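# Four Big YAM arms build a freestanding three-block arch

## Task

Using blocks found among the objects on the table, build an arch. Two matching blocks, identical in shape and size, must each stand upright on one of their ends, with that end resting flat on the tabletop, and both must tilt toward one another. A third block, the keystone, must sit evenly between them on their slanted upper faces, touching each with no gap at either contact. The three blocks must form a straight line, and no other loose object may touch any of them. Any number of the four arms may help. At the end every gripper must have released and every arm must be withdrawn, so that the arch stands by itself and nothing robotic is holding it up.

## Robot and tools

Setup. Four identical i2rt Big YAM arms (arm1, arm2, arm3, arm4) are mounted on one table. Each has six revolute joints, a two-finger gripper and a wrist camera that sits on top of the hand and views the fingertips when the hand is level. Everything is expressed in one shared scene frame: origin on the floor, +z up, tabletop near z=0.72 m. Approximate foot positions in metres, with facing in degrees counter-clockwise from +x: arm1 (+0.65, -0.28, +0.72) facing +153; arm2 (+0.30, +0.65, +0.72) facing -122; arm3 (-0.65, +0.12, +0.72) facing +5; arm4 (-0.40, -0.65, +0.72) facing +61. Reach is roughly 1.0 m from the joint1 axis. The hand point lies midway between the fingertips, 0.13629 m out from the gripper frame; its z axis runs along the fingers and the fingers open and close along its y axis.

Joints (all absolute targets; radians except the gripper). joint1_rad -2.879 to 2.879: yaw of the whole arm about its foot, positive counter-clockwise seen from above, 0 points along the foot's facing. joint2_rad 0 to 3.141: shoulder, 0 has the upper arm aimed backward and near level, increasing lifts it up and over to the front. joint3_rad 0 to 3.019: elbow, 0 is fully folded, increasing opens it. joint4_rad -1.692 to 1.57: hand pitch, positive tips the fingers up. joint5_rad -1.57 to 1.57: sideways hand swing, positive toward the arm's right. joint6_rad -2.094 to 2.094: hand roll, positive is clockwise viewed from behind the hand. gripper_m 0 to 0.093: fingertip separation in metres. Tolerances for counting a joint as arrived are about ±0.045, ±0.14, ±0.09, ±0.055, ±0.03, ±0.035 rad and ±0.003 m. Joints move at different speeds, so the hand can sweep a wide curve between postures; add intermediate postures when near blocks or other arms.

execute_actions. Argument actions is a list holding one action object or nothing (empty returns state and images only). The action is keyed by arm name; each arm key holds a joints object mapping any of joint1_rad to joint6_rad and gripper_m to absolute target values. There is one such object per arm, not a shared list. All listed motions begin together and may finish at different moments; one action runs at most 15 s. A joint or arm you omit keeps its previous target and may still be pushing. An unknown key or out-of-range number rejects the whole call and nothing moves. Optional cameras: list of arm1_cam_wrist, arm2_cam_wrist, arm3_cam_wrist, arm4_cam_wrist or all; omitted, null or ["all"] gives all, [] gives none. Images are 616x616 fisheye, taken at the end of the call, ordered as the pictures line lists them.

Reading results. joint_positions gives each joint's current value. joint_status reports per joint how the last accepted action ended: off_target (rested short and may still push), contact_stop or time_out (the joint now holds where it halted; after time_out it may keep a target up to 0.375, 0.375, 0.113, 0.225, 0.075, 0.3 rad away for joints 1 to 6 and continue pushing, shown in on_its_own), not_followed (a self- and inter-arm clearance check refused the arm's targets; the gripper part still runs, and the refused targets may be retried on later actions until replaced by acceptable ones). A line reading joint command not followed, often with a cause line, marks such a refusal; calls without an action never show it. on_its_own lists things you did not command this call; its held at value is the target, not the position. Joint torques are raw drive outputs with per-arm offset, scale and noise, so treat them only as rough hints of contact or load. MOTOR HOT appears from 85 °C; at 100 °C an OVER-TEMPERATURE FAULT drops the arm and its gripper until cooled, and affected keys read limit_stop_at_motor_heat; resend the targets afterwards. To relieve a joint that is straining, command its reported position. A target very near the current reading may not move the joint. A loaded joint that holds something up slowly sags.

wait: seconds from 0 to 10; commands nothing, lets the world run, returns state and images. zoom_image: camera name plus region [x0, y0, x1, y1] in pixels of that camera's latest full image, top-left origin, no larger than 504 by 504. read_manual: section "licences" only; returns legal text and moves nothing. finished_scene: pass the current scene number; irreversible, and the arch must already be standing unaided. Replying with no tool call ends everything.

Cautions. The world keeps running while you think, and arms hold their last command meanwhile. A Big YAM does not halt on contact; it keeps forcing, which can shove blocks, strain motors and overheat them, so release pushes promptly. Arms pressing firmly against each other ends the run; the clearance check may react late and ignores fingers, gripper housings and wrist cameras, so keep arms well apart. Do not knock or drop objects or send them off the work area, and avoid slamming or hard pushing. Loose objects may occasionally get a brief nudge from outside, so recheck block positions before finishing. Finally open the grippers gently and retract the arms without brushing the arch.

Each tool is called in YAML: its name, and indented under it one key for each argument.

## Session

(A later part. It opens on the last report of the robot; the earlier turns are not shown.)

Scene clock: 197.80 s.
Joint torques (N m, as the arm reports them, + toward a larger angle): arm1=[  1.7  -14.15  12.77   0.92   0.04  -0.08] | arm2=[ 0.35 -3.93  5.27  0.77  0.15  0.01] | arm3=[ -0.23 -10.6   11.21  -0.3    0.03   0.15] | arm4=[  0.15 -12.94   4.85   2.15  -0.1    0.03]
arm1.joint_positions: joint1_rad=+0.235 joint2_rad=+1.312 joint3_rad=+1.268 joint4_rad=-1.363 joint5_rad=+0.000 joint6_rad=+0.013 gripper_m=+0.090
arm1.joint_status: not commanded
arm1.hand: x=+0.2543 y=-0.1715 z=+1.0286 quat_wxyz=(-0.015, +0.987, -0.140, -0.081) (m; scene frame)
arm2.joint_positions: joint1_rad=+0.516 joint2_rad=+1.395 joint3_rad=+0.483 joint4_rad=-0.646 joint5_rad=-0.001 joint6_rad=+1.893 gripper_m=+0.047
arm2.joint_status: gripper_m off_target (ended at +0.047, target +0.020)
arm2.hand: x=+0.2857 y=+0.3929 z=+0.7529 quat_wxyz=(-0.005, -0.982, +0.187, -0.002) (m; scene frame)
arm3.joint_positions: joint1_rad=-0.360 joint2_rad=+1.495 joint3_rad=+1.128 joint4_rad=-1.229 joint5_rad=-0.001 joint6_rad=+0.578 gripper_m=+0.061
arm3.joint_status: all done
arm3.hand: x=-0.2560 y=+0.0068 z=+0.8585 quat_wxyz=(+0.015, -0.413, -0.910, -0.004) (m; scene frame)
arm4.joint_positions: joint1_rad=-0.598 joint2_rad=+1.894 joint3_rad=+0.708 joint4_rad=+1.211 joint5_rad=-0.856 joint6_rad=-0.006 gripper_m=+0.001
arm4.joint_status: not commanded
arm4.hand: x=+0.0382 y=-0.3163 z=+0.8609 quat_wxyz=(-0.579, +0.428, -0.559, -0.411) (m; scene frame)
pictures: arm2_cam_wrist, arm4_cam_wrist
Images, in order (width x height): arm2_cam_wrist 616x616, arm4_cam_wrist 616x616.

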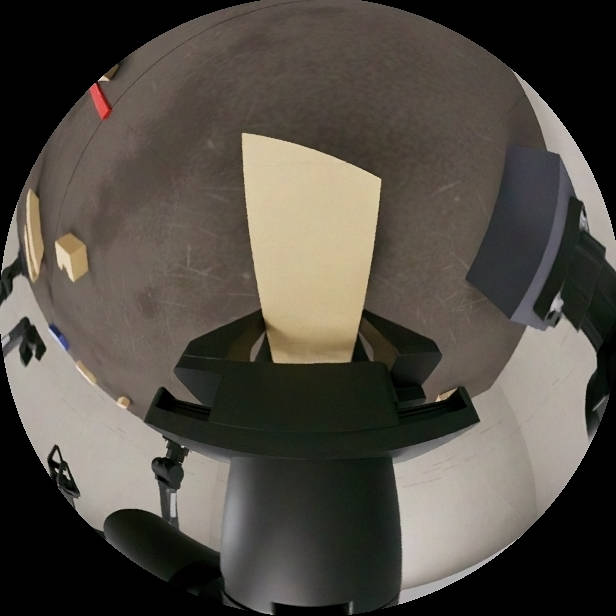

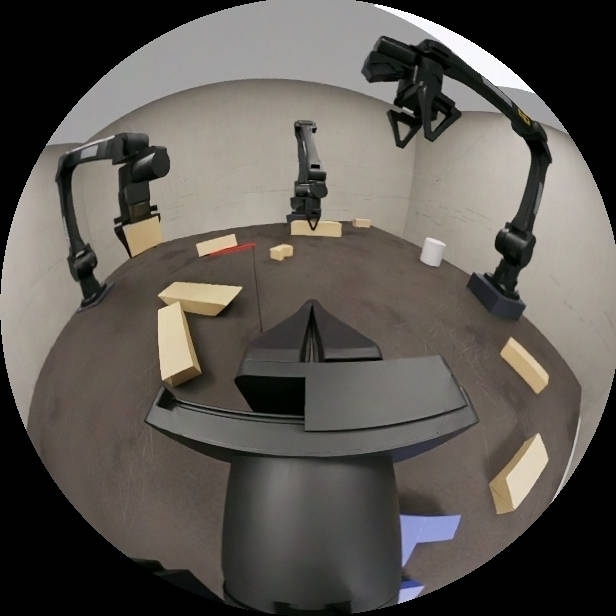

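execute_actions:
  actions:
    - {"arm1":{"joints":{"joint2_rad":1.93,"joint3_rad":1.64,"joint4_rad":-1.01}},"arm2":{"joints":{"joint2_rad":1.07,"joint3_rad":0.54,"joint4_rad":-0.21}},"arm3":{"joints":{"joint1_rad":-0.385,"joint2_rad":0.66,"joint3_rad":0.57,"joint4_rad":-0.40,"joint6_rad":-0.013}}}
  cameras: ["arm1_cam_wrist","arm4_cam_wrist"]

Scene clock: 215.73 s.
Joint torques (N m, as the arm reports them, + toward a larger angle): arm1=[  1.27 -25.09  12.17   0.78   0.04  -0.09] | arm2=[ 1.2  -4.27 12.18  2.86  0.13 -0.04] | arm3=[-0.61 -2.47 11.5   3.88 -0.03 -0.09] | arm4=[ -0.03 -13.07   4.87   2.16  -0.1    0.02]
arm1.joint_positions: joint1_rad=+0.235 joint2_rad=+1.944 joint3_rad=+1.610 joint4_rad=-1.021 joint5_rad=+0.000 joint6_rad=+0.013 gripper_m=+0.090
arm1.joint_status: all done
arm1.hand: x=+0.0387 y=-0.1103 z=+0.8668 quat_wxyz=(-0.018, +0.984, -0.140, -0.106) (m; scene frame)
arm2.joint_positions: joint1_rad=+0.516 joint2_rad=+1.082 joint3_rad=+0.488 joint4_rad=-0.245 joint5_rad=-0.001 joint6_rad=+1.893 gripper_m=+0.047
arm2.joint_status: all done
arm2.hand: x=+0.2786 y=+0.2675 z=+0.8851 quat_wxyz=(-0.354, -0.918, +0.175, -0.049) (m; scene frame)
arm3.joint_positions: joint1_rad=-0.377 joint2_rad=+0.684 joint3_rad=+0.536 joint4_rad=-0.444 joint5_rad=-0.001 joint6_rad=+0.001 gripper_m=+0.061
arm3.joint_status: all done
arm3.hand: x=-0.3138 y=+0.0155 z=+0.9567 quat_wxyz=(-0.464, -0.131, -0.874, +0.062) (m; scene frame)
arm4.joint_positions: joint1_rad=-0.598 joint2_rad=+1.894 joint3_rad=+0.708 joint4_rad=+1.211 joint5_rad=-0.856 joint6_rad=-0.006 gripper_m=+0.001
arm4.joint_status: not commanded
arm4.hand: x=+0.0382 y=-0.3163 z=+0.8609 quat_wxyz=(-0.579, +0.428, -0.559, -0.411) (m; scene frame)
pictures: arm1_cam_wrist, arm4_cam_wrist
Images, in order (width x height): arm1_cam_wrist 616x616, arm4_cam_wrist 616x616.

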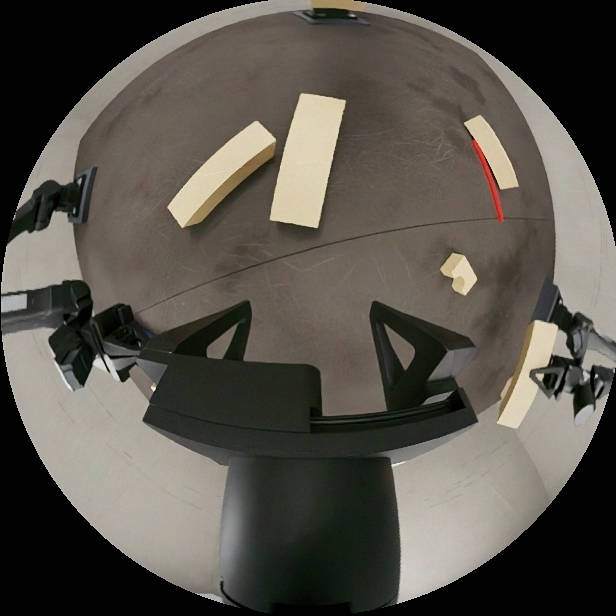

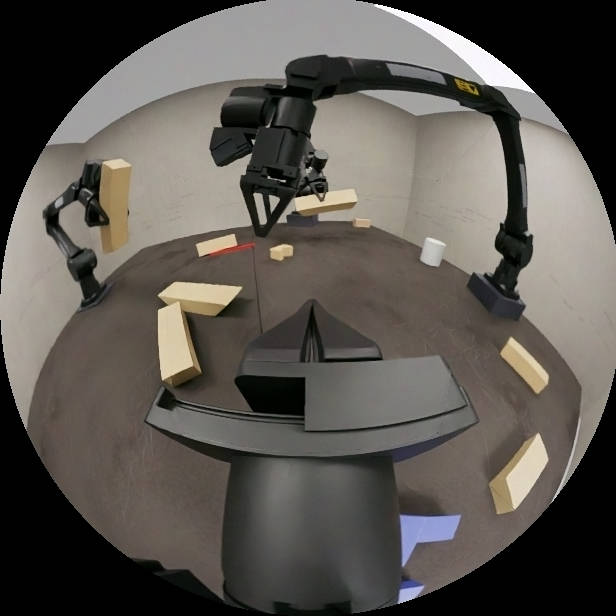

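zoom_image:
  camera: "arm1_cam_wrist"
  region: [160, 70, 380, 250]

Region (160, 70, 380, 250) of arm1_cam_wrist's 616x616 image, scaled by 2.291, with more detail than that image has; it fills the top 412 rows of this view, and the rest is white.

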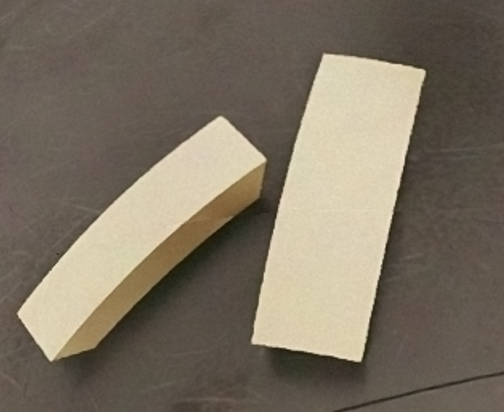

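execute_actions:
  actions:
    - {"arm1":{"joints":{"joint1_rad":0.258,"joint2_rad":2.2,"joint3_rad":2.375,"joint4_rad":-1.39,"joint6_rad":0.239,"gripper_m":0.078}},"arm2":{"joints":{"joint1_rad":0.577,"joint2_rad":1.6,"joint3_rad":0.82,"joint4_rad":0.92,"joint5_rad":0.298,"joint6_rad":0.357}}}
  cameras: ["arm4_cam_wrist"]

execute_actions:
  actions:
    - {"arm1":{"joints":{"joint2_rad":2.44}},"arm2":{"joints":{"joint2_rad":2.08,"joint3_rad":1.04,"joint4_rad":1.12}}}
  cameras: ["arm1_cam_wrist","arm2_cam_wrist","arm4_cam_wrist"]

Scene clock: 264.97 s.
Joint torques (N m, as the arm reports them, + toward a larger angle): arm1=[  3.16 -26.75  13.34   0.15   0.06   0.17] | arm2=[ -0.19 -13.75  10.03   3.96   0.13  -0.33] | arm3=[-0.94 -2.51 11.39  3.88 -0.03 -0.09] | arm4=[  0.02 -12.93   4.88   2.13  -0.1    0.02]
arm1.joint_positions: joint1_rad=+0.248 joint2_rad=+2.186 joint3_rad=+2.337 joint4_rad=-1.377 joint5_rad=+0.000 joint6_rad=+0.226 gripper_m=+0.078
arm1.joint_status: all done
arm1.hand: x=-0.0801 y=-0.0890 z=+1.0006 quat_wxyz=(-0.007, +0.957, -0.235, -0.172) (m; scene frame)
arm2.joint_positions: joint1_rad=+0.577 joint2_rad=+1.651 joint3_rad=+0.777 joint4_rad=+0.873 joint5_rad=+0.294 joint6_rad=+0.372 gripper_m=+0.047
arm2.joint_status: all done
arm2.hand: x=+0.2529 y=+0.0476 z=+0.9939 quat_wxyz=(-0.520, -0.636, -0.311, +0.478) (m; scene frame)
arm3.joint_positions: joint1_rad=-0.377 joint2_rad=+0.684 joint3_rad=+0.536 joint4_rad=-0.444 joint5_rad=-0.001 joint6_rad=+0.000 gripper_m=+0.061
arm3.joint_status: not commanded
arm3.hand: x=-0.3138 y=+0.0155 z=+0.9567 quat_wxyz=(-0.464, -0.131, -0.874, +0.062) (m; scene frame)
arm4.joint_positions: joint1_rad=-0.598 joint2_rad=+1.894 joint3_rad=+0.708 joint4_rad=+1.211 joint5_rad=-0.856 joint6_rad=-0.006 gripper_m=+0.001
arm4.joint_status: not commanded
arm4.hand: x=+0.0382 y=-0.3163 z=+0.8609 quat_wxyz=(-0.579, +0.428, -0.559, -0.411) (m; scene frame)
pictures: arm4_cam_wrist
Images, in order (width x height): arm4_cam_wrist 616x616.

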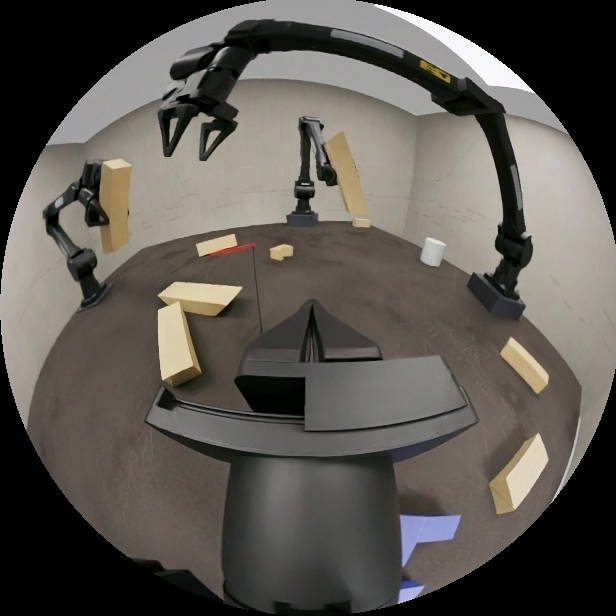

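Scene clock: 266.20 s.
Joint torques (N m, as the arm reports them, + toward a larger angle): arm1=[  2.84 -31.52  11.88  -0.2    0.05   0.2 ] | arm2=[ -0.09 -18.74   7.33   2.53  -0.03  -0.35] | arm3=[-0.75 -2.53 11.5   3.95 -0.01 -0.14] | arm4=[  0.03 -12.89   4.84   2.13  -0.1    0.02]
arm1.joint_positions: joint1_rad=+0.248 joint2_rad=+2.455 joint3_rad=+2.352 joint4_rad=-1.380 joint5_rad=+0.000 joint6_rad=+0.226 gripper_m=+0.078
arm1.joint_status: all done
arm1.hand: x=-0.0822 y=-0.0867 z=+0.8075 quat_wxyz=(-0.005, +0.970, -0.239, -0.044) (m; scene frame)
arm2.joint_positions: joint1_rad=+0.576 joint2_rad=+2.141 joint3_rad=+1.009 joint4_rad=+1.102 joint5_rad=+0.301 joint6_rad=+0.372 gripper_m=+0.047
arm2.joint_status: all done
arm2.hand: x=+0.2522 y=-0.0322 z=+0.8438 quat_wxyz=(-0.509, -0.645, -0.316, +0.475) (m; scene frame)
arm3.joint_positions: joint1_rad=-0.377 joint2_rad=+0.684 joint3_rad=+0.536 joint4_rad=-0.444 joint5_rad=-0.001 joint6_rad=+0.000 gripper_m=+0.061
arm3.joint_status: not commanded
arm3.hand: x=-0.3138 y=+0.0155 z=+0.9567 quat_wxyz=(-0.464, -0.131, -0.874, +0.062) (m; scene frame)
arm4.joint_positions: joint1_rad=-0.598 joint2_rad=+1.894 joint3_rad=+0.708 joint4_rad=+1.211 joint5_rad=-0.856 joint6_rad=-0.006 gripper_m=+0.001
arm4.joint_status: not commanded
arm4.hand: x=+0.0382 y=-0.3163 z=+0.8609 quat_wxyz=(-0.579, +0.428, -0.559, -0.411) (m; scene frame)
pictures: arm1_cam_wrist, arm2_cam_wrist, arm4_cam_wrist
Images, in order (width x height): arm1_cam_wrist 616x616, arm2_cam_wrist 616x616, arm4_cam_wrist 616x616.

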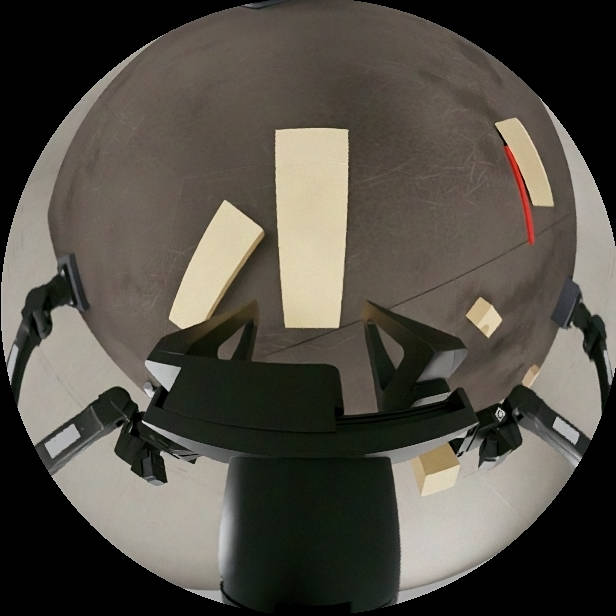

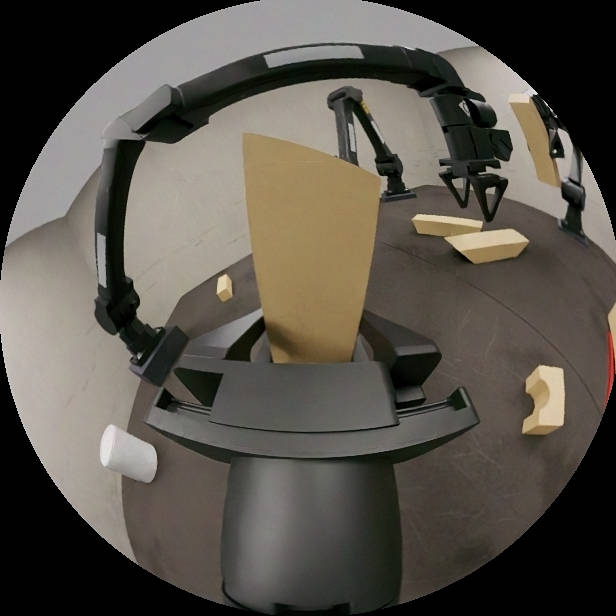

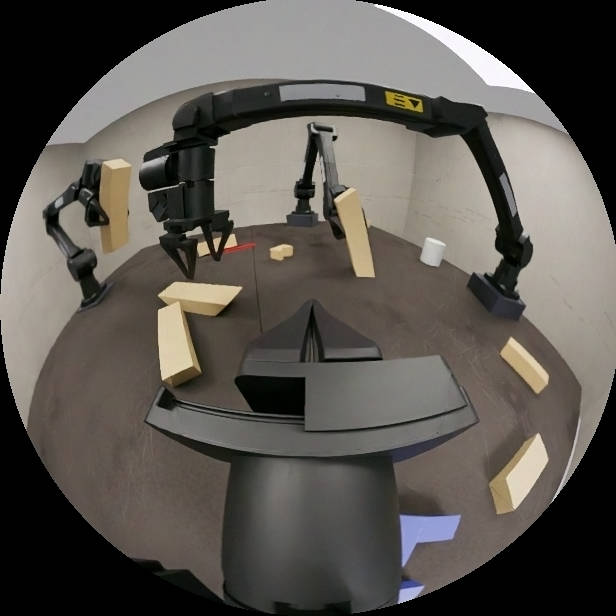

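execute_actions:
  actions:
    - {"arm1":{"joints":{"joint2_rad":2.485,"joint3_rad":2.282,"joint4_rad":-1.24}}}
  cameras: ["arm1_cam_wrist","arm2_cam_wrist","arm4_cam_wrist"]

Scene clock: 282.53 s.
Joint torques (N m, as the arm reports them, + toward a larger angle): arm1=[  2.99 -28.23   9.67   0.78   0.06   0.19] | arm2=[ -0.52 -18.65   7.51   2.86  -0.07  -0.3 ] | arm3=[-0.61 -2.45 11.48  3.92 -0.04 -0.13] | arm4=[  0.01 -12.96   4.86   2.15  -0.1    0.03]
arm1.joint_positions: joint1_rad=+0.248 joint2_rad=+2.459 joint3_rad=+2.289 joint4_rad=-1.255 joint5_rad=+0.000 joint6_rad=+0.226 gripper_m=+0.078
arm1.joint_status: all done
arm1.hand: x=-0.0931 y=-0.0836 z=+0.7823 quat_wxyz=(-0.006, +0.969, -0.238, -0.073) (m; scene frame)
arm2.joint_positions: joint1_rad=+0.576 joint2_rad=+2.141 joint3_rad=+1.009 joint4_rad=+1.102 joint5_rad=+0.301 joint6_rad=+0.372 gripper_m=+0.047
arm2.joint_status: not commanded
arm2.hand: x=+0.2522 y=-0.0322 z=+0.8438 quat_wxyz=(-0.509, -0.645, -0.316, +0.475) (m; scene frame)
arm3.joint_positions: joint1_rad=-0.377 joint2_rad=+0.684 joint3_rad=+0.536 joint4_rad=-0.444 joint5_rad=-0.001 joint6_rad=+0.000 gripper_m=+0.061
arm3.joint_status: not commanded
arm3.hand: x=-0.3138 y=+0.0155 z=+0.9567 quat_wxyz=(-0.464, -0.131, -0.874, +0.062) (m; scene frame)
arm4.joint_positions: joint1_rad=-0.598 joint2_rad=+1.894 joint3_rad=+0.708 joint4_rad=+1.211 joint5_rad=-0.856 joint6_rad=-0.006 gripper_m=+0.001
arm4.joint_status: not commanded
arm4.hand: x=+0.0382 y=-0.3163 z=+0.8609 quat_wxyz=(-0.579, +0.428, -0.559, -0.411) (m; scene frame)
pictures: arm1_cam_wrist, arm2_cam_wrist, arm4_cam_wrist
Images, in order (width x height): arm1_cam_wrist 616x616, arm2_cam_wrist 616x616, arm4_cam_wrist 616x616.

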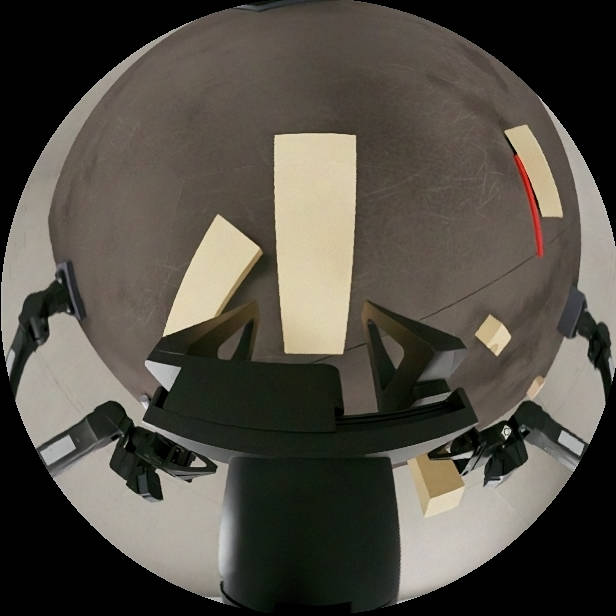

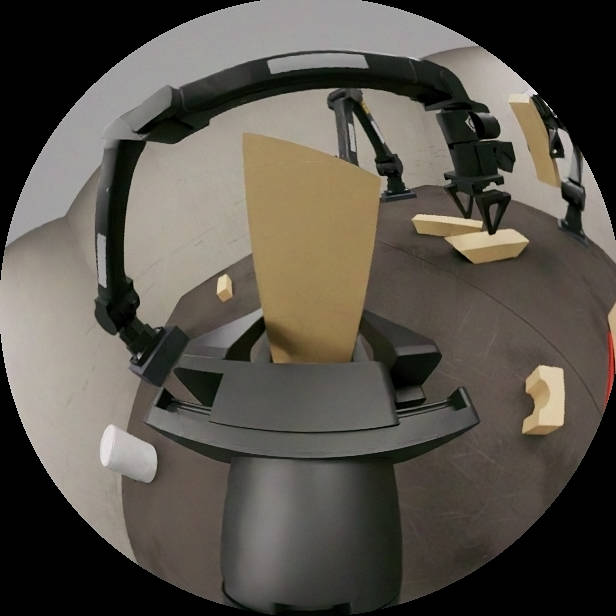

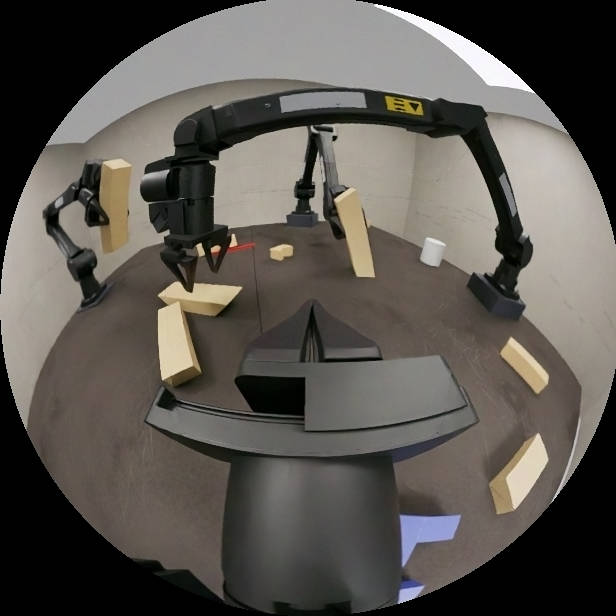

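execute_actions:
  actions:
    - {"arm1":{"joints":{"joint2_rad":2.522,"joint3_rad":2.26}}}
  cameras: ["arm1_cam_wrist","arm2_cam_wrist","arm4_cam_wrist"]

Scene clock: 286.00 s.
Joint torques (N m, as the arm reports them, + toward a larger angle): arm1=[  2.78 -27.8    9.35   0.8    0.05   0.21] | arm2=[  0.3  -19.3    7.41   2.88  -0.03  -0.33] | arm3=[-0.61 -2.37 11.56  3.89 -0.06 -0.1 ] | arm4=[  0.08 -13.02   4.83   2.13  -0.1    0.02]
arm1.joint_positions: joint1_rad=+0.248 joint2_rad=+2.491 joint3_rad=+2.268 joint4_rad=-1.254 joint5_rad=+0.000 joint6_rad=+0.226 gripper_m=+0.078
arm1.joint_status: all done
arm1.hand: x=-0.0826 y=-0.0861 z=+0.7504 quat_wxyz=(-0.005, +0.970, -0.239, -0.047) (m; scene frame)
arm2.joint_positions: joint1_rad=+0.576 joint2_rad=+2.141 joint3_rad=+1.009 joint4_rad=+1.102 joint5_rad=+0.301 joint6_rad=+0.372 gripper_m=+0.047
arm2.joint_status: not commanded
arm2.hand: x=+0.2522 y=-0.0322 z=+0.8438 quat_wxyz=(-0.509, -0.645, -0.316, +0.475) (m; scene frame)
arm3.joint_positions: joint1_rad=-0.377 joint2_rad=+0.684 joint3_rad=+0.536 joint4_rad=-0.444 joint5_rad=-0.001 joint6_rad=+0.000 gripper_m=+0.061
arm3.joint_status: not commanded
arm3.hand: x=-0.3138 y=+0.0155 z=+0.9567 quat_wxyz=(-0.464, -0.131, -0.874, +0.062) (m; scene frame)
arm4.joint_positions: joint1_rad=-0.598 joint2_rad=+1.894 joint3_rad=+0.708 joint4_rad=+1.211 joint5_rad=-0.856 joint6_rad=-0.006 gripper_m=+0.001
arm4.joint_status: not commanded
arm4.hand: x=+0.0382 y=-0.3163 z=+0.8609 quat_wxyz=(-0.579, +0.428, -0.559, -0.411) (m; scene frame)
pictures: arm1_cam_wrist, arm2_cam_wrist, arm4_cam_wrist
Images, in order (width x height): arm1_cam_wrist 616x616, arm2_cam_wrist 616x616, arm4_cam_wrist 616x616.

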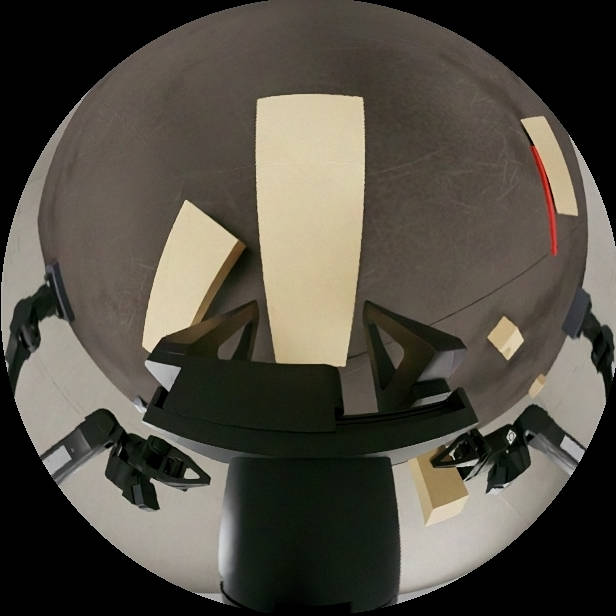

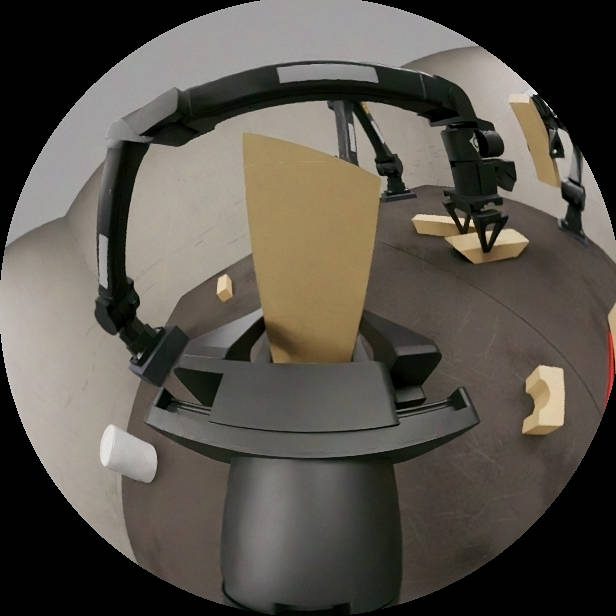

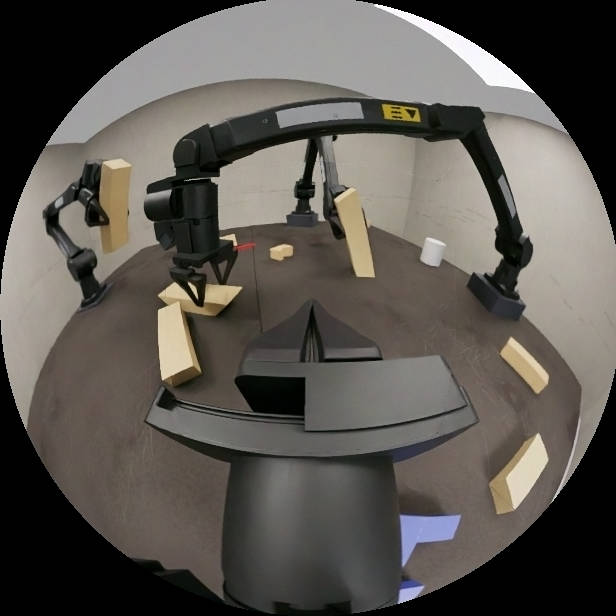

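execute_actions:
  actions:
    - {"arm1":{"joints":{"joint2_rad":2.555,"joint4_rad":-1.215}}}
  cameras: ["arm1_cam_wrist","arm2_cam_wrist","arm4_cam_wrist"]

Scene clock: 289.80 s.
Joint torques (N m, as the arm reports them, + toward a larger angle): arm1=[  2.64 -28.04   9.23   0.74   0.06   0.2 ] | arm2=[  0.57 -18.82   7.23   2.65  -0.11  -0.33] | arm3=[-0.88 -2.59 11.43  3.96 -0.01 -0.11] | arm4=[  0.05 -12.92   4.84   2.16  -0.1    0.03]
arm1.joint_positions: joint1_rad=+0.248 joint2_rad=+2.522 joint3_rad=+2.268 joint4_rad=-1.230 joint5_rad=+0.000 joint6_rad=+0.226 gripper_m=+0.078
arm1.joint_status: all done
arm1.hand: x=-0.0832 y=-0.0857 z=+0.7281 quat_wxyz=(-0.005, +0.970, -0.239, -0.043) (m; scene frame)
arm2.joint_positions: joint1_rad=+0.576 joint2_rad=+2.141 joint3_rad=+1.009 joint4_rad=+1.102 joint5_rad=+0.301 joint6_rad=+0.372 gripper_m=+0.047
arm2.joint_status: not commanded
arm2.hand: x=+0.2522 y=-0.0322 z=+0.8438 quat_wxyz=(-0.509, -0.645, -0.316, +0.475) (m; scene frame)
arm3.joint_positions: joint1_rad=-0.377 joint2_rad=+0.684 joint3_rad=+0.536 joint4_rad=-0.444 joint5_rad=-0.001 joint6_rad=+0.000 gripper_m=+0.061
arm3.joint_status: not commanded
arm3.hand: x=-0.3138 y=+0.0155 z=+0.9567 quat_wxyz=(-0.464, -0.131, -0.874, +0.062) (m; scene frame)
arm4.joint_positions: joint1_rad=-0.598 joint2_rad=+1.894 joint3_rad=+0.708 joint4_rad=+1.211 joint5_rad=-0.856 joint6_rad=-0.006 gripper_m=+0.001
arm4.joint_status: not commanded
arm4.hand: x=+0.0382 y=-0.3163 z=+0.8609 quat_wxyz=(-0.579, +0.428, -0.559, -0.411) (m; scene frame)
pictures: arm1_cam_wrist, arm2_cam_wrist, arm4_cam_wrist
Images, in order (width x height): arm1_cam_wrist 616x616, arm2_cam_wrist 616x616, arm4_cam_wrist 616x616.

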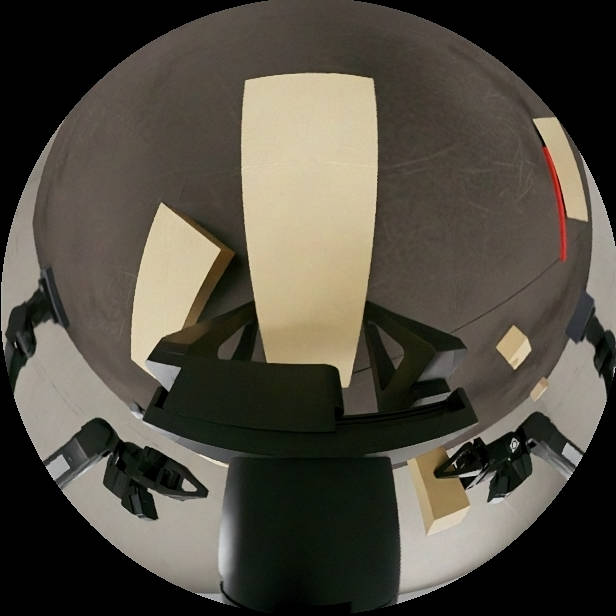

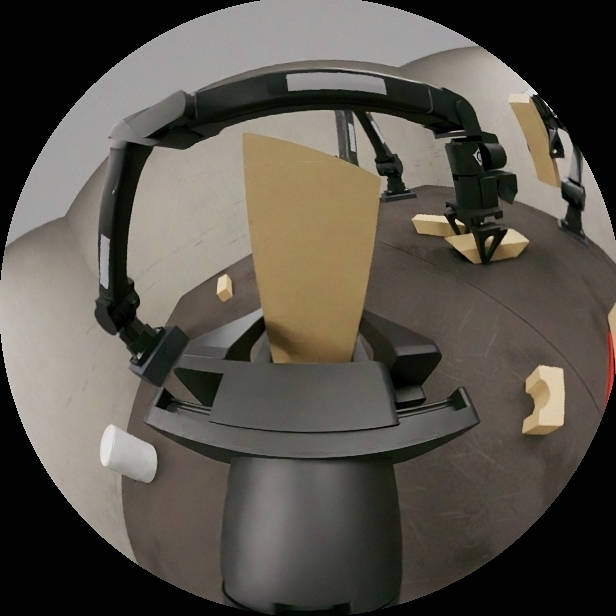

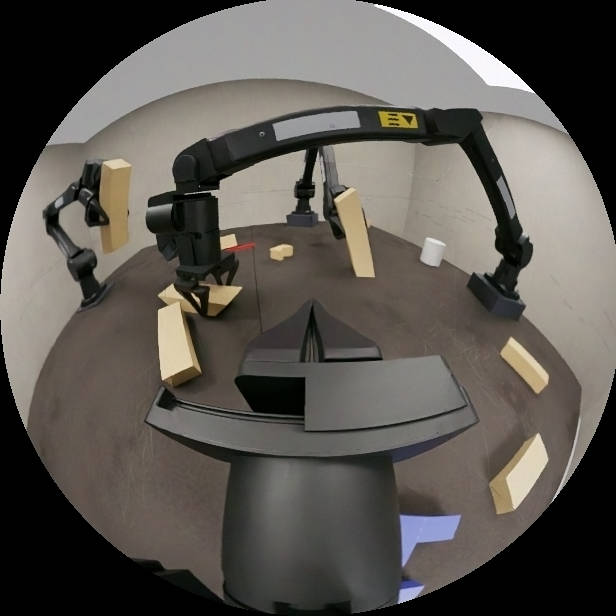

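zoom_image:
  camera: "arm2_cam_wrist"
  region: [400, 180, 560, 290]

Region (400, 180, 560, 290) of arm2_cam_wrist's 616x616 image, scaled by 3.150, with more detail than that image has; it fills the top 346 rows of this view, and the rest is white.

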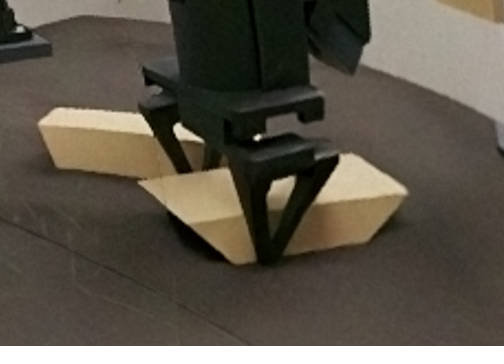

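execute_actions:
  actions:
    - {"arm1":{"joints":{"gripper_m":0.03}}}
  cameras: ["arm1_cam_wrist"]

Scene clock: 293.67 s.
Joint torques (N m, as the arm reports them, + toward a larger angle): arm1=[  3.04 -27.57   8.97   0.78   0.06   0.19] | arm2=[  0.25 -18.82   7.36   2.81  -0.08  -0.32] | arm3=[-0.6  -2.24 11.49  3.84 -0.01 -0.11] | arm4=[  0.09 -12.95   4.86   2.14  -0.1    0.02]
arm1.joint_positions: joint1_rad=+0.248 joint2_rad=+2.522 joint3_rad=+2.268 joint4_rad=-1.230 joint5_rad=+0.000 joint6_rad=+0.227 gripper_m=+0.060
arm1.joint_status: gripper_m off_target (ended at +0.060, target +0.030)
arm1.hand: x=-0.0832 y=-0.0857 z=+0.7281 quat_wxyz=(-0.005, +0.970, -0.239, -0.043) (m; scene frame)
arm2.joint_positions: joint1_rad=+0.576 joint2_rad=+2.141 joint3_rad=+1.009 joint4_rad=+1.102 joint5_rad=+0.301 joint6_rad=+0.372 gripper_m=+0.047
arm2.joint_status: not commanded
arm2.hand: x=+0.2522 y=-0.0322 z=+0.8438 quat_wxyz=(-0.509, -0.645, -0.316, +0.475) (m; scene frame)
arm3.joint_positions: joint1_rad=-0.377 joint2_rad=+0.684 joint3_rad=+0.536 joint4_rad=-0.444 joint5_rad=-0.001 joint6_rad=+0.000 gripper_m=+0.061
arm3.joint_status: not commanded
arm3.hand: x=-0.3138 y=+0.0155 z=+0.9567 quat_wxyz=(-0.464, -0.131, -0.874, +0.062) (m; scene frame)
arm4.joint_positions: joint1_rad=-0.598 joint2_rad=+1.894 joint3_rad=+0.708 joint4_rad=+1.211 joint5_rad=-0.856 joint6_rad=-0.006 gripper_m=+0.001
arm4.joint_status: not commanded
arm4.hand: x=+0.0382 y=-0.3163 z=+0.8609 quat_wxyz=(-0.579, +0.428, -0.559, -0.411) (m; scene frame)
pictures: arm1_cam_wrist
Images, in order (width x height): arm1_cam_wrist 616x616.

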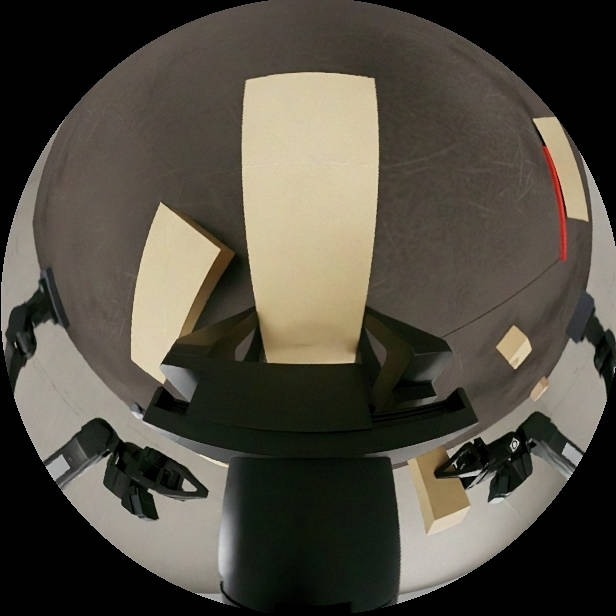

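execute_actions:
  actions:
    - {"arm1":{"joints":{"joint2_rad":2.2}}}
  cameras: []

execute_actions:
  actions:
    - {"arm1":{"joints":{"joint1_rad":0.192,"joint2_rad":1.29,"joint3_rad":1.29,"joint4_rad":-1.43,"joint6_rad":-0.013}}}
  cameras: ["arm1_cam_wrist","arm4_cam_wrist"]

Scene clock: 311.97 s.
Joint torques (N m, as the arm reports them, + toward a larger angle): arm1=[  2.82 -27.89  12.16   1.39   0.04   0.18] | arm2=[  0.22 -20.01   7.39   2.64  -0.07  -0.35] | arm3=[-0.89 -2.44 11.52  3.95 -0.02 -0.08] | arm4=[  0.11 -12.98   4.86   2.14  -0.1    0.03]
arm1.joint_positions: joint1_rad=+0.248 joint2_rad=+2.195 joint3_rad=+2.238 joint4_rad=-1.230 joint5_rad=+0.000 joint6_rad=+0.227 gripper_m=+0.060
arm1.joint_status: all done
arm1.hand: x=-0.0949 y=-0.0847 z=+0.9603 quat_wxyz=(-0.007, +0.953, -0.234, -0.191) (m; scene frame)
arm2.joint_positions: joint1_rad=+0.576 joint2_rad=+2.141 joint3_rad=+1.009 joint4_rad=+1.102 joint5_rad=+0.301 joint6_rad=+0.372 gripper_m=+0.047
arm2.joint_status: not commanded
arm2.hand: x=+0.2522 y=-0.0322 z=+0.8438 quat_wxyz=(-0.509, -0.645, -0.316, +0.475) (m; scene frame)
arm3.joint_positions: joint1_rad=-0.377 joint2_rad=+0.684 joint3_rad=+0.536 joint4_rad=-0.444 joint5_rad=-0.001 joint6_rad=+0.000 gripper_m=+0.061
arm3.joint_status: not commanded
arm3.hand: x=-0.3138 y=+0.0155 z=+0.9567 quat_wxyz=(-0.464, -0.131, -0.874, +0.062) (m; scene frame)
arm4.joint_positions: joint1_rad=-0.598 joint2_rad=+1.894 joint3_rad=+0.708 joint4_rad=+1.211 joint5_rad=-0.856 joint6_rad=-0.006 gripper_m=+0.001
arm4.joint_status: not commanded
arm4.hand: x=+0.0382 y=-0.3163 z=+0.8609 quat_wxyz=(-0.579, +0.428, -0.559, -0.411) (m; scene frame)
pictures: none
No camera images: the call's "cameras" was empty. Leave "cameras" out to get every camera's image.

Scene clock: 313.63 s.
Joint torques (N m, as the arm reports them, + toward a larger angle): arm1=[  2.33 -12.52  10.63   0.15   0.08  -0.07] | arm2=[  0.01 -19.41   7.31   2.63  -0.1   -0.29] | arm3=[-0.42 -1.9  11.5   3.93 -0.03 -0.11] | arm4=[  0.07 -13.1    4.84   2.14  -0.11   0.03]
arm1.joint_positions: joint1_rad=+0.187 joint2_rad=+1.290 joint3_rad=+1.282 joint4_rad=-1.426 joint5_rad=+0.000 joint6_rad=+0.001 gripper_m=+0.060
arm1.joint_status: all done
arm1.hand: x=+0.2738 y=-0.1574 z=+1.0406 quat_wxyz=(-0.015, +0.985, -0.158, -0.067) (m; scene frame)
arm2.joint_positions: joint1_rad=+0.576 joint2_rad=+2.141 joint3_rad=+1.009 joint4_rad=+1.102 joint5_rad=+0.301 joint6_rad=+0.372 gripper_m=+0.047
arm2.joint_status: not commanded
arm2.hand: x=+0.2522 y=-0.0322 z=+0.8438 quat_wxyz=(-0.509, -0.645, -0.316, +0.475) (m; scene frame)
arm3.joint_positions: joint1_rad=-0.377 joint2_rad=+0.684 joint3_rad=+0.536 joint4_rad=-0.444 joint5_rad=-0.001 joint6_rad=+0.000 gripper_m=+0.061
arm3.joint_status: not commanded
arm3.hand: x=-0.3138 y=+0.0155 z=+0.9567 quat_wxyz=(-0.464, -0.131, -0.874, +0.062) (m; scene frame)
arm4.joint_positions: joint1_rad=-0.598 joint2_rad=+1.894 joint3_rad=+0.708 joint4_rad=+1.211 joint5_rad=-0.856 joint6_rad=-0.006 gripper_m=+0.001
arm4.joint_status: not commanded
arm4.hand: x=+0.0382 y=-0.3163 z=+0.8609 quat_wxyz=(-0.579, +0.428, -0.559, -0.411) (m; scene frame)
pictures: arm1_cam_wrist, arm4_cam_wrist
Images, in order (width x height): arm1_cam_wrist 616x616, arm4_cam_wrist 616x616.

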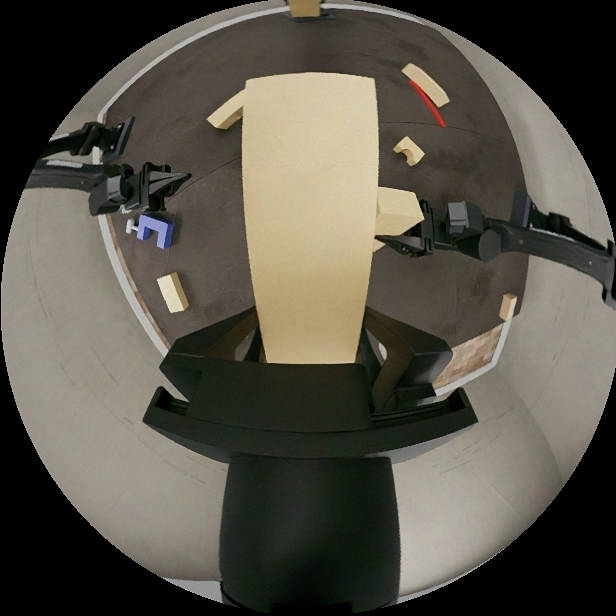

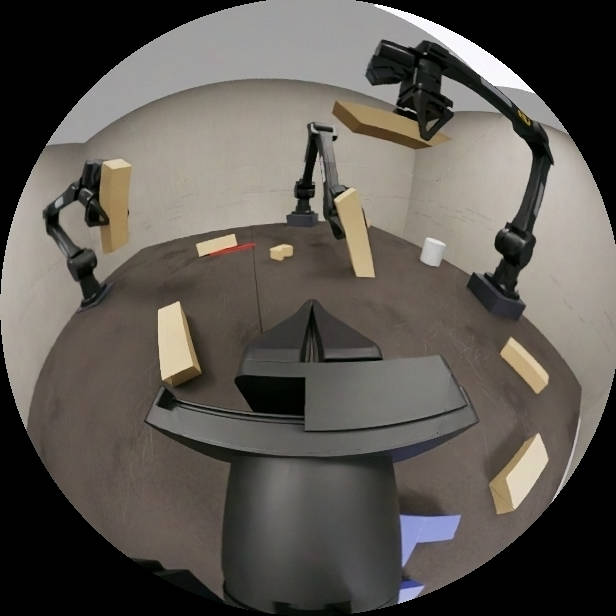

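execute_actions:
  actions:
    - {"arm1":{"joints":{"joint2_rad":1.17}},"arm2":{"joints":{"joint3_rad":1.235,"joint4_rad":0.96}},"arm3":{"joints":{"joint1_rad":-0.35,"joint2_rad":1.80,"joint3_rad":1.16,"joint4_rad":0.25}}}
  cameras: ["arm4_cam_wrist"]

execute_actions:
  actions:
    - {"arm2":{"joints":{"joint2_rad":2.28,"joint3_rad":1.47,"joint4_rad":0.90}}}

Scene clock: 331.80 s.
Joint torques (N m, as the arm reports them, + toward a larger angle): arm1=[  2.54 -10.92  11.     0.29   0.04  -0.08] | arm2=[  0.09 -20.51  10.15   2.58  -0.08  -0.32] | arm3=[  1.03 -19.91  10.24   2.94  -0.14  -0.03] | arm4=[  0.04 -12.95   4.84   2.15  -0.1    0.03]
arm1.joint_positions: joint1_rad=+0.187 joint2_rad=+1.167 joint3_rad=+1.282 joint4_rad=-1.426 joint5_rad=+0.000 joint6_rad=+0.000 gripper_m=+0.060
arm1.joint_status: all done
arm1.hand: x=+0.2923 y=-0.1639 z=+1.0856 quat_wxyz=(-0.025, +0.979, -0.157, -0.128) (m; scene frame)
arm2.joint_positions: joint1_rad=+0.576 joint2_rad=+2.134 joint3_rad=+1.188 joint4_rad=+0.941 joint5_rad=+0.300 joint6_rad=+0.371 gripper_m=+0.047
arm2.joint_status: all done
arm2.hand: x=+0.2526 y=-0.0917 z=+0.8877 quat_wxyz=(-0.517, -0.638, -0.310, +0.479) (m; scene frame)
arm3.joint_positions: joint1_rad=-0.360 joint2_rad=+1.871 joint3_rad=+1.115 joint4_rad=+0.223 joint5_rad=+0.001 joint6_rad=-0.004 gripper_m=+0.060
arm3.joint_status: all done
arm3.hand: x=+0.0107 y=-0.0680 z=+0.8117 quat_wxyz=(-0.490, -0.120, -0.861, +0.064) (m; scene frame)
arm4.joint_positions: joint1_rad=-0.598 joint2_rad=+1.894 joint3_rad=+0.708 joint4_rad=+1.211 joint5_rad=-0.856 joint6_rad=-0.006 gripper_m=+0.001
arm4.joint_status: not commanded
arm4.hand: x=+0.0382 y=-0.3163 z=+0.8609 quat_wxyz=(-0.579, +0.428, -0.559, -0.411) (m; scene frame)
pictures: arm4_cam_wrist
Images, in order (width x height): arm4_cam_wrist 616x616.

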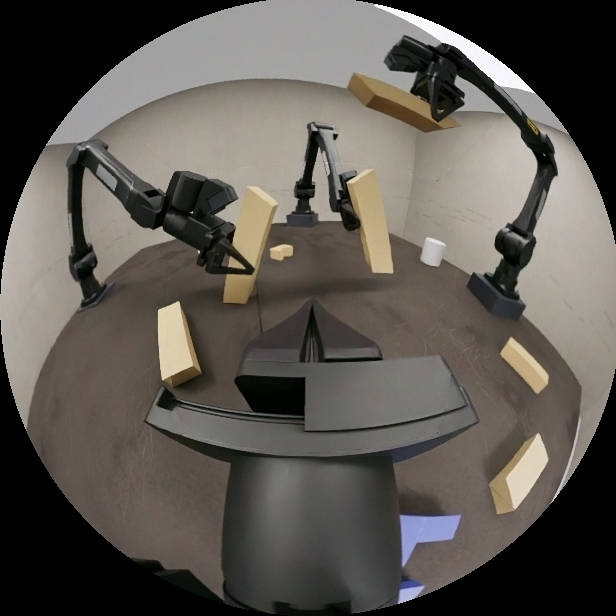

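Scene clock: 332.73 s.
Joint torques (N m, as the arm reports them, + toward a larger angle): arm1=[  2.39 -10.19  10.95   0.38   0.09  -0.07] | arm2=[  0.73 -20.77  11.44   2.66  -0.09  -0.29] | arm3=[  1.09 -20.08  10.23   3.03  -0.13  -0.05] | arm4=[ -0.03 -12.86   4.82   2.14  -0.1    0.02]
arm1.joint_positions: joint1_rad=+0.187 joint2_rad=+1.167 joint3_rad=+1.282 joint4_rad=-1.426 joint5_rad=+0.000 joint6_rad=+0.000 gripper_m=+0.060
arm1.joint_status: not commanded
arm1.hand: x=+0.2923 y=-0.1639 z=+1.0856 quat_wxyz=(-0.025, +0.979, -0.157, -0.128) (m; scene frame)
arm2.joint_positions: joint1_rad=+0.576 joint2_rad=+2.308 joint3_rad=+1.408 joint4_rad=+0.886 joint5_rad=+0.301 joint6_rad=+0.370 gripper_m=+0.047
arm2.joint_status: all done
arm2.hand: x=+0.2526 y=-0.1508 z=+0.8466 quat_wxyz=(-0.513, -0.641, -0.312, +0.478) (m; scene frame)
arm3.joint_positions: joint1_rad=-0.360 joint2_rad=+1.871 joint3_rad=+1.115 joint4_rad=+0.223 joint5_rad=+0.001 joint6_rad=-0.004 gripper_m=+0.060
arm3.joint_status: not commanded
arm3.hand: x=+0.0107 y=-0.0680 z=+0.8117 quat_wxyz=(-0.490, -0.120, -0.861, +0.064) (m; scene frame)
arm4.joint_positions: joint1_rad=-0.598 joint2_rad=+1.894 joint3_rad=+0.708 joint4_rad=+1.211 joint5_rad=-0.856 joint6_rad=-0.006 gripper_m=+0.001
arm4.joint_status: not commanded
arm4.hand: x=+0.0382 y=-0.3163 z=+0.8609 quat_wxyz=(-0.579, +0.428, -0.559, -0.411) (m; scene frame)
pictures: arm1_cam_wrist, arm2_cam_wrist, arm3_cam_wrist, arm4_cam_wrist
Images, in order (width x height): arm1_cam_wrist 616x616, arm2_cam_wrist 616x616, arm3_cam_wrist 616x616, arm4_cam_wrist 616x616.

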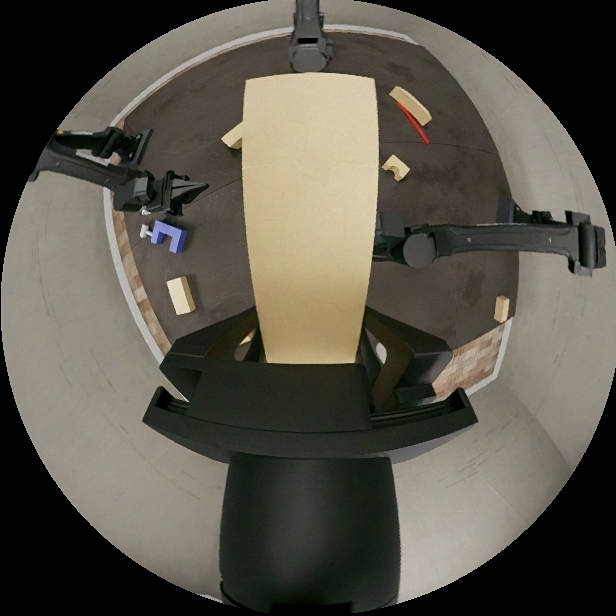

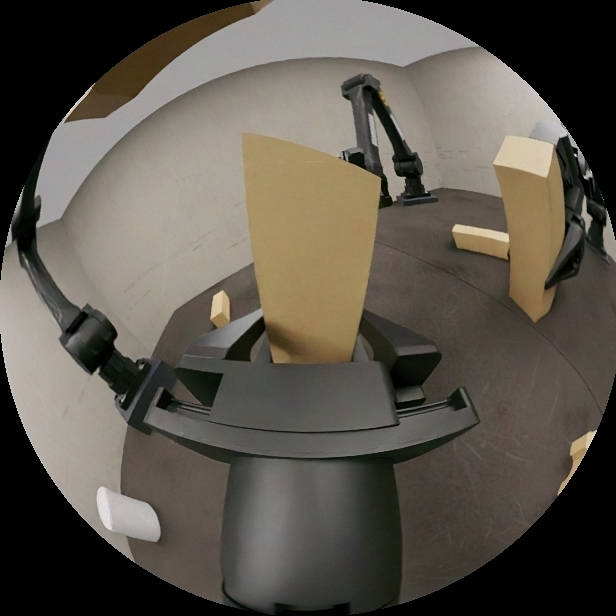

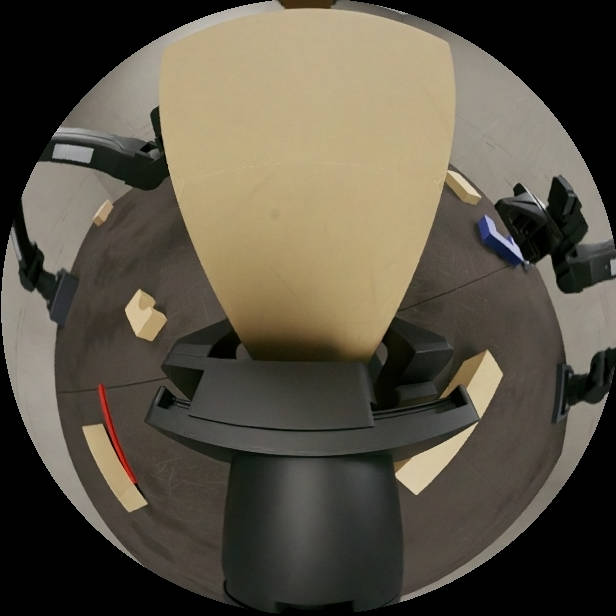

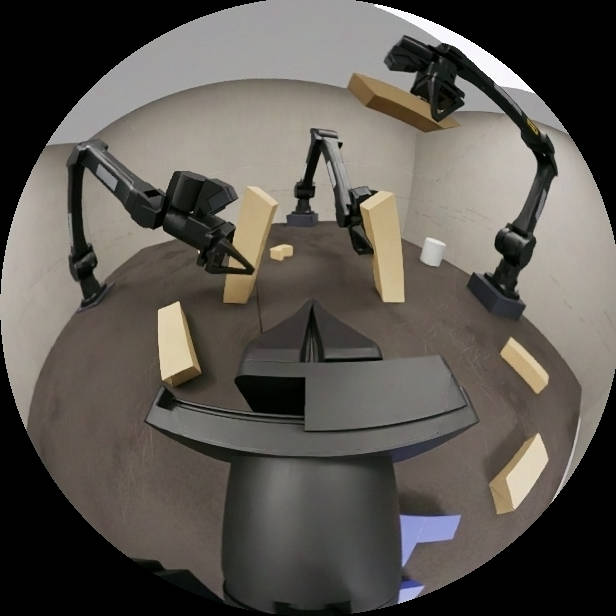

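zoom_image:
  camera: "arm4_cam_wrist"
  region: [190, 160, 430, 320]

Region (190, 160, 430, 320) of arm4_cam_wrist's 616x616 image, scaled by 2.100, with more detail than that image has.

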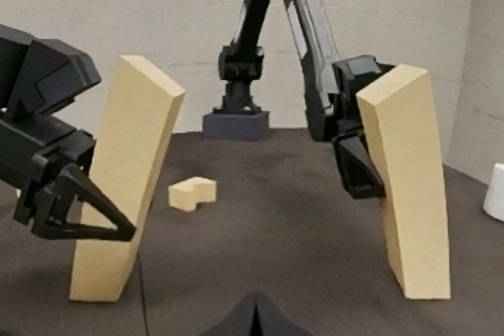

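zoom_image:
  camera: "arm2_cam_wrist"
  region: [440, 110, 616, 340]

Region (440, 110, 616, 340) of arm2_cam_wrist's 616x616 image, scaled by 2.191, with more detail than that image has; it fills the left 386 columns of this view, and the rest is white.

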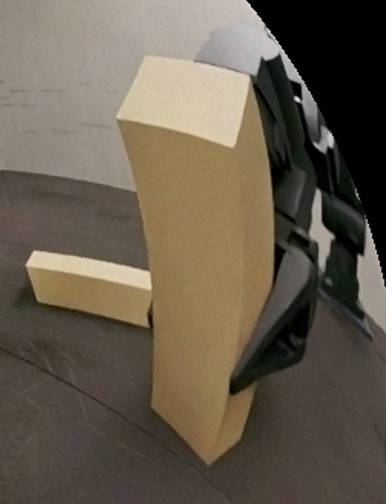

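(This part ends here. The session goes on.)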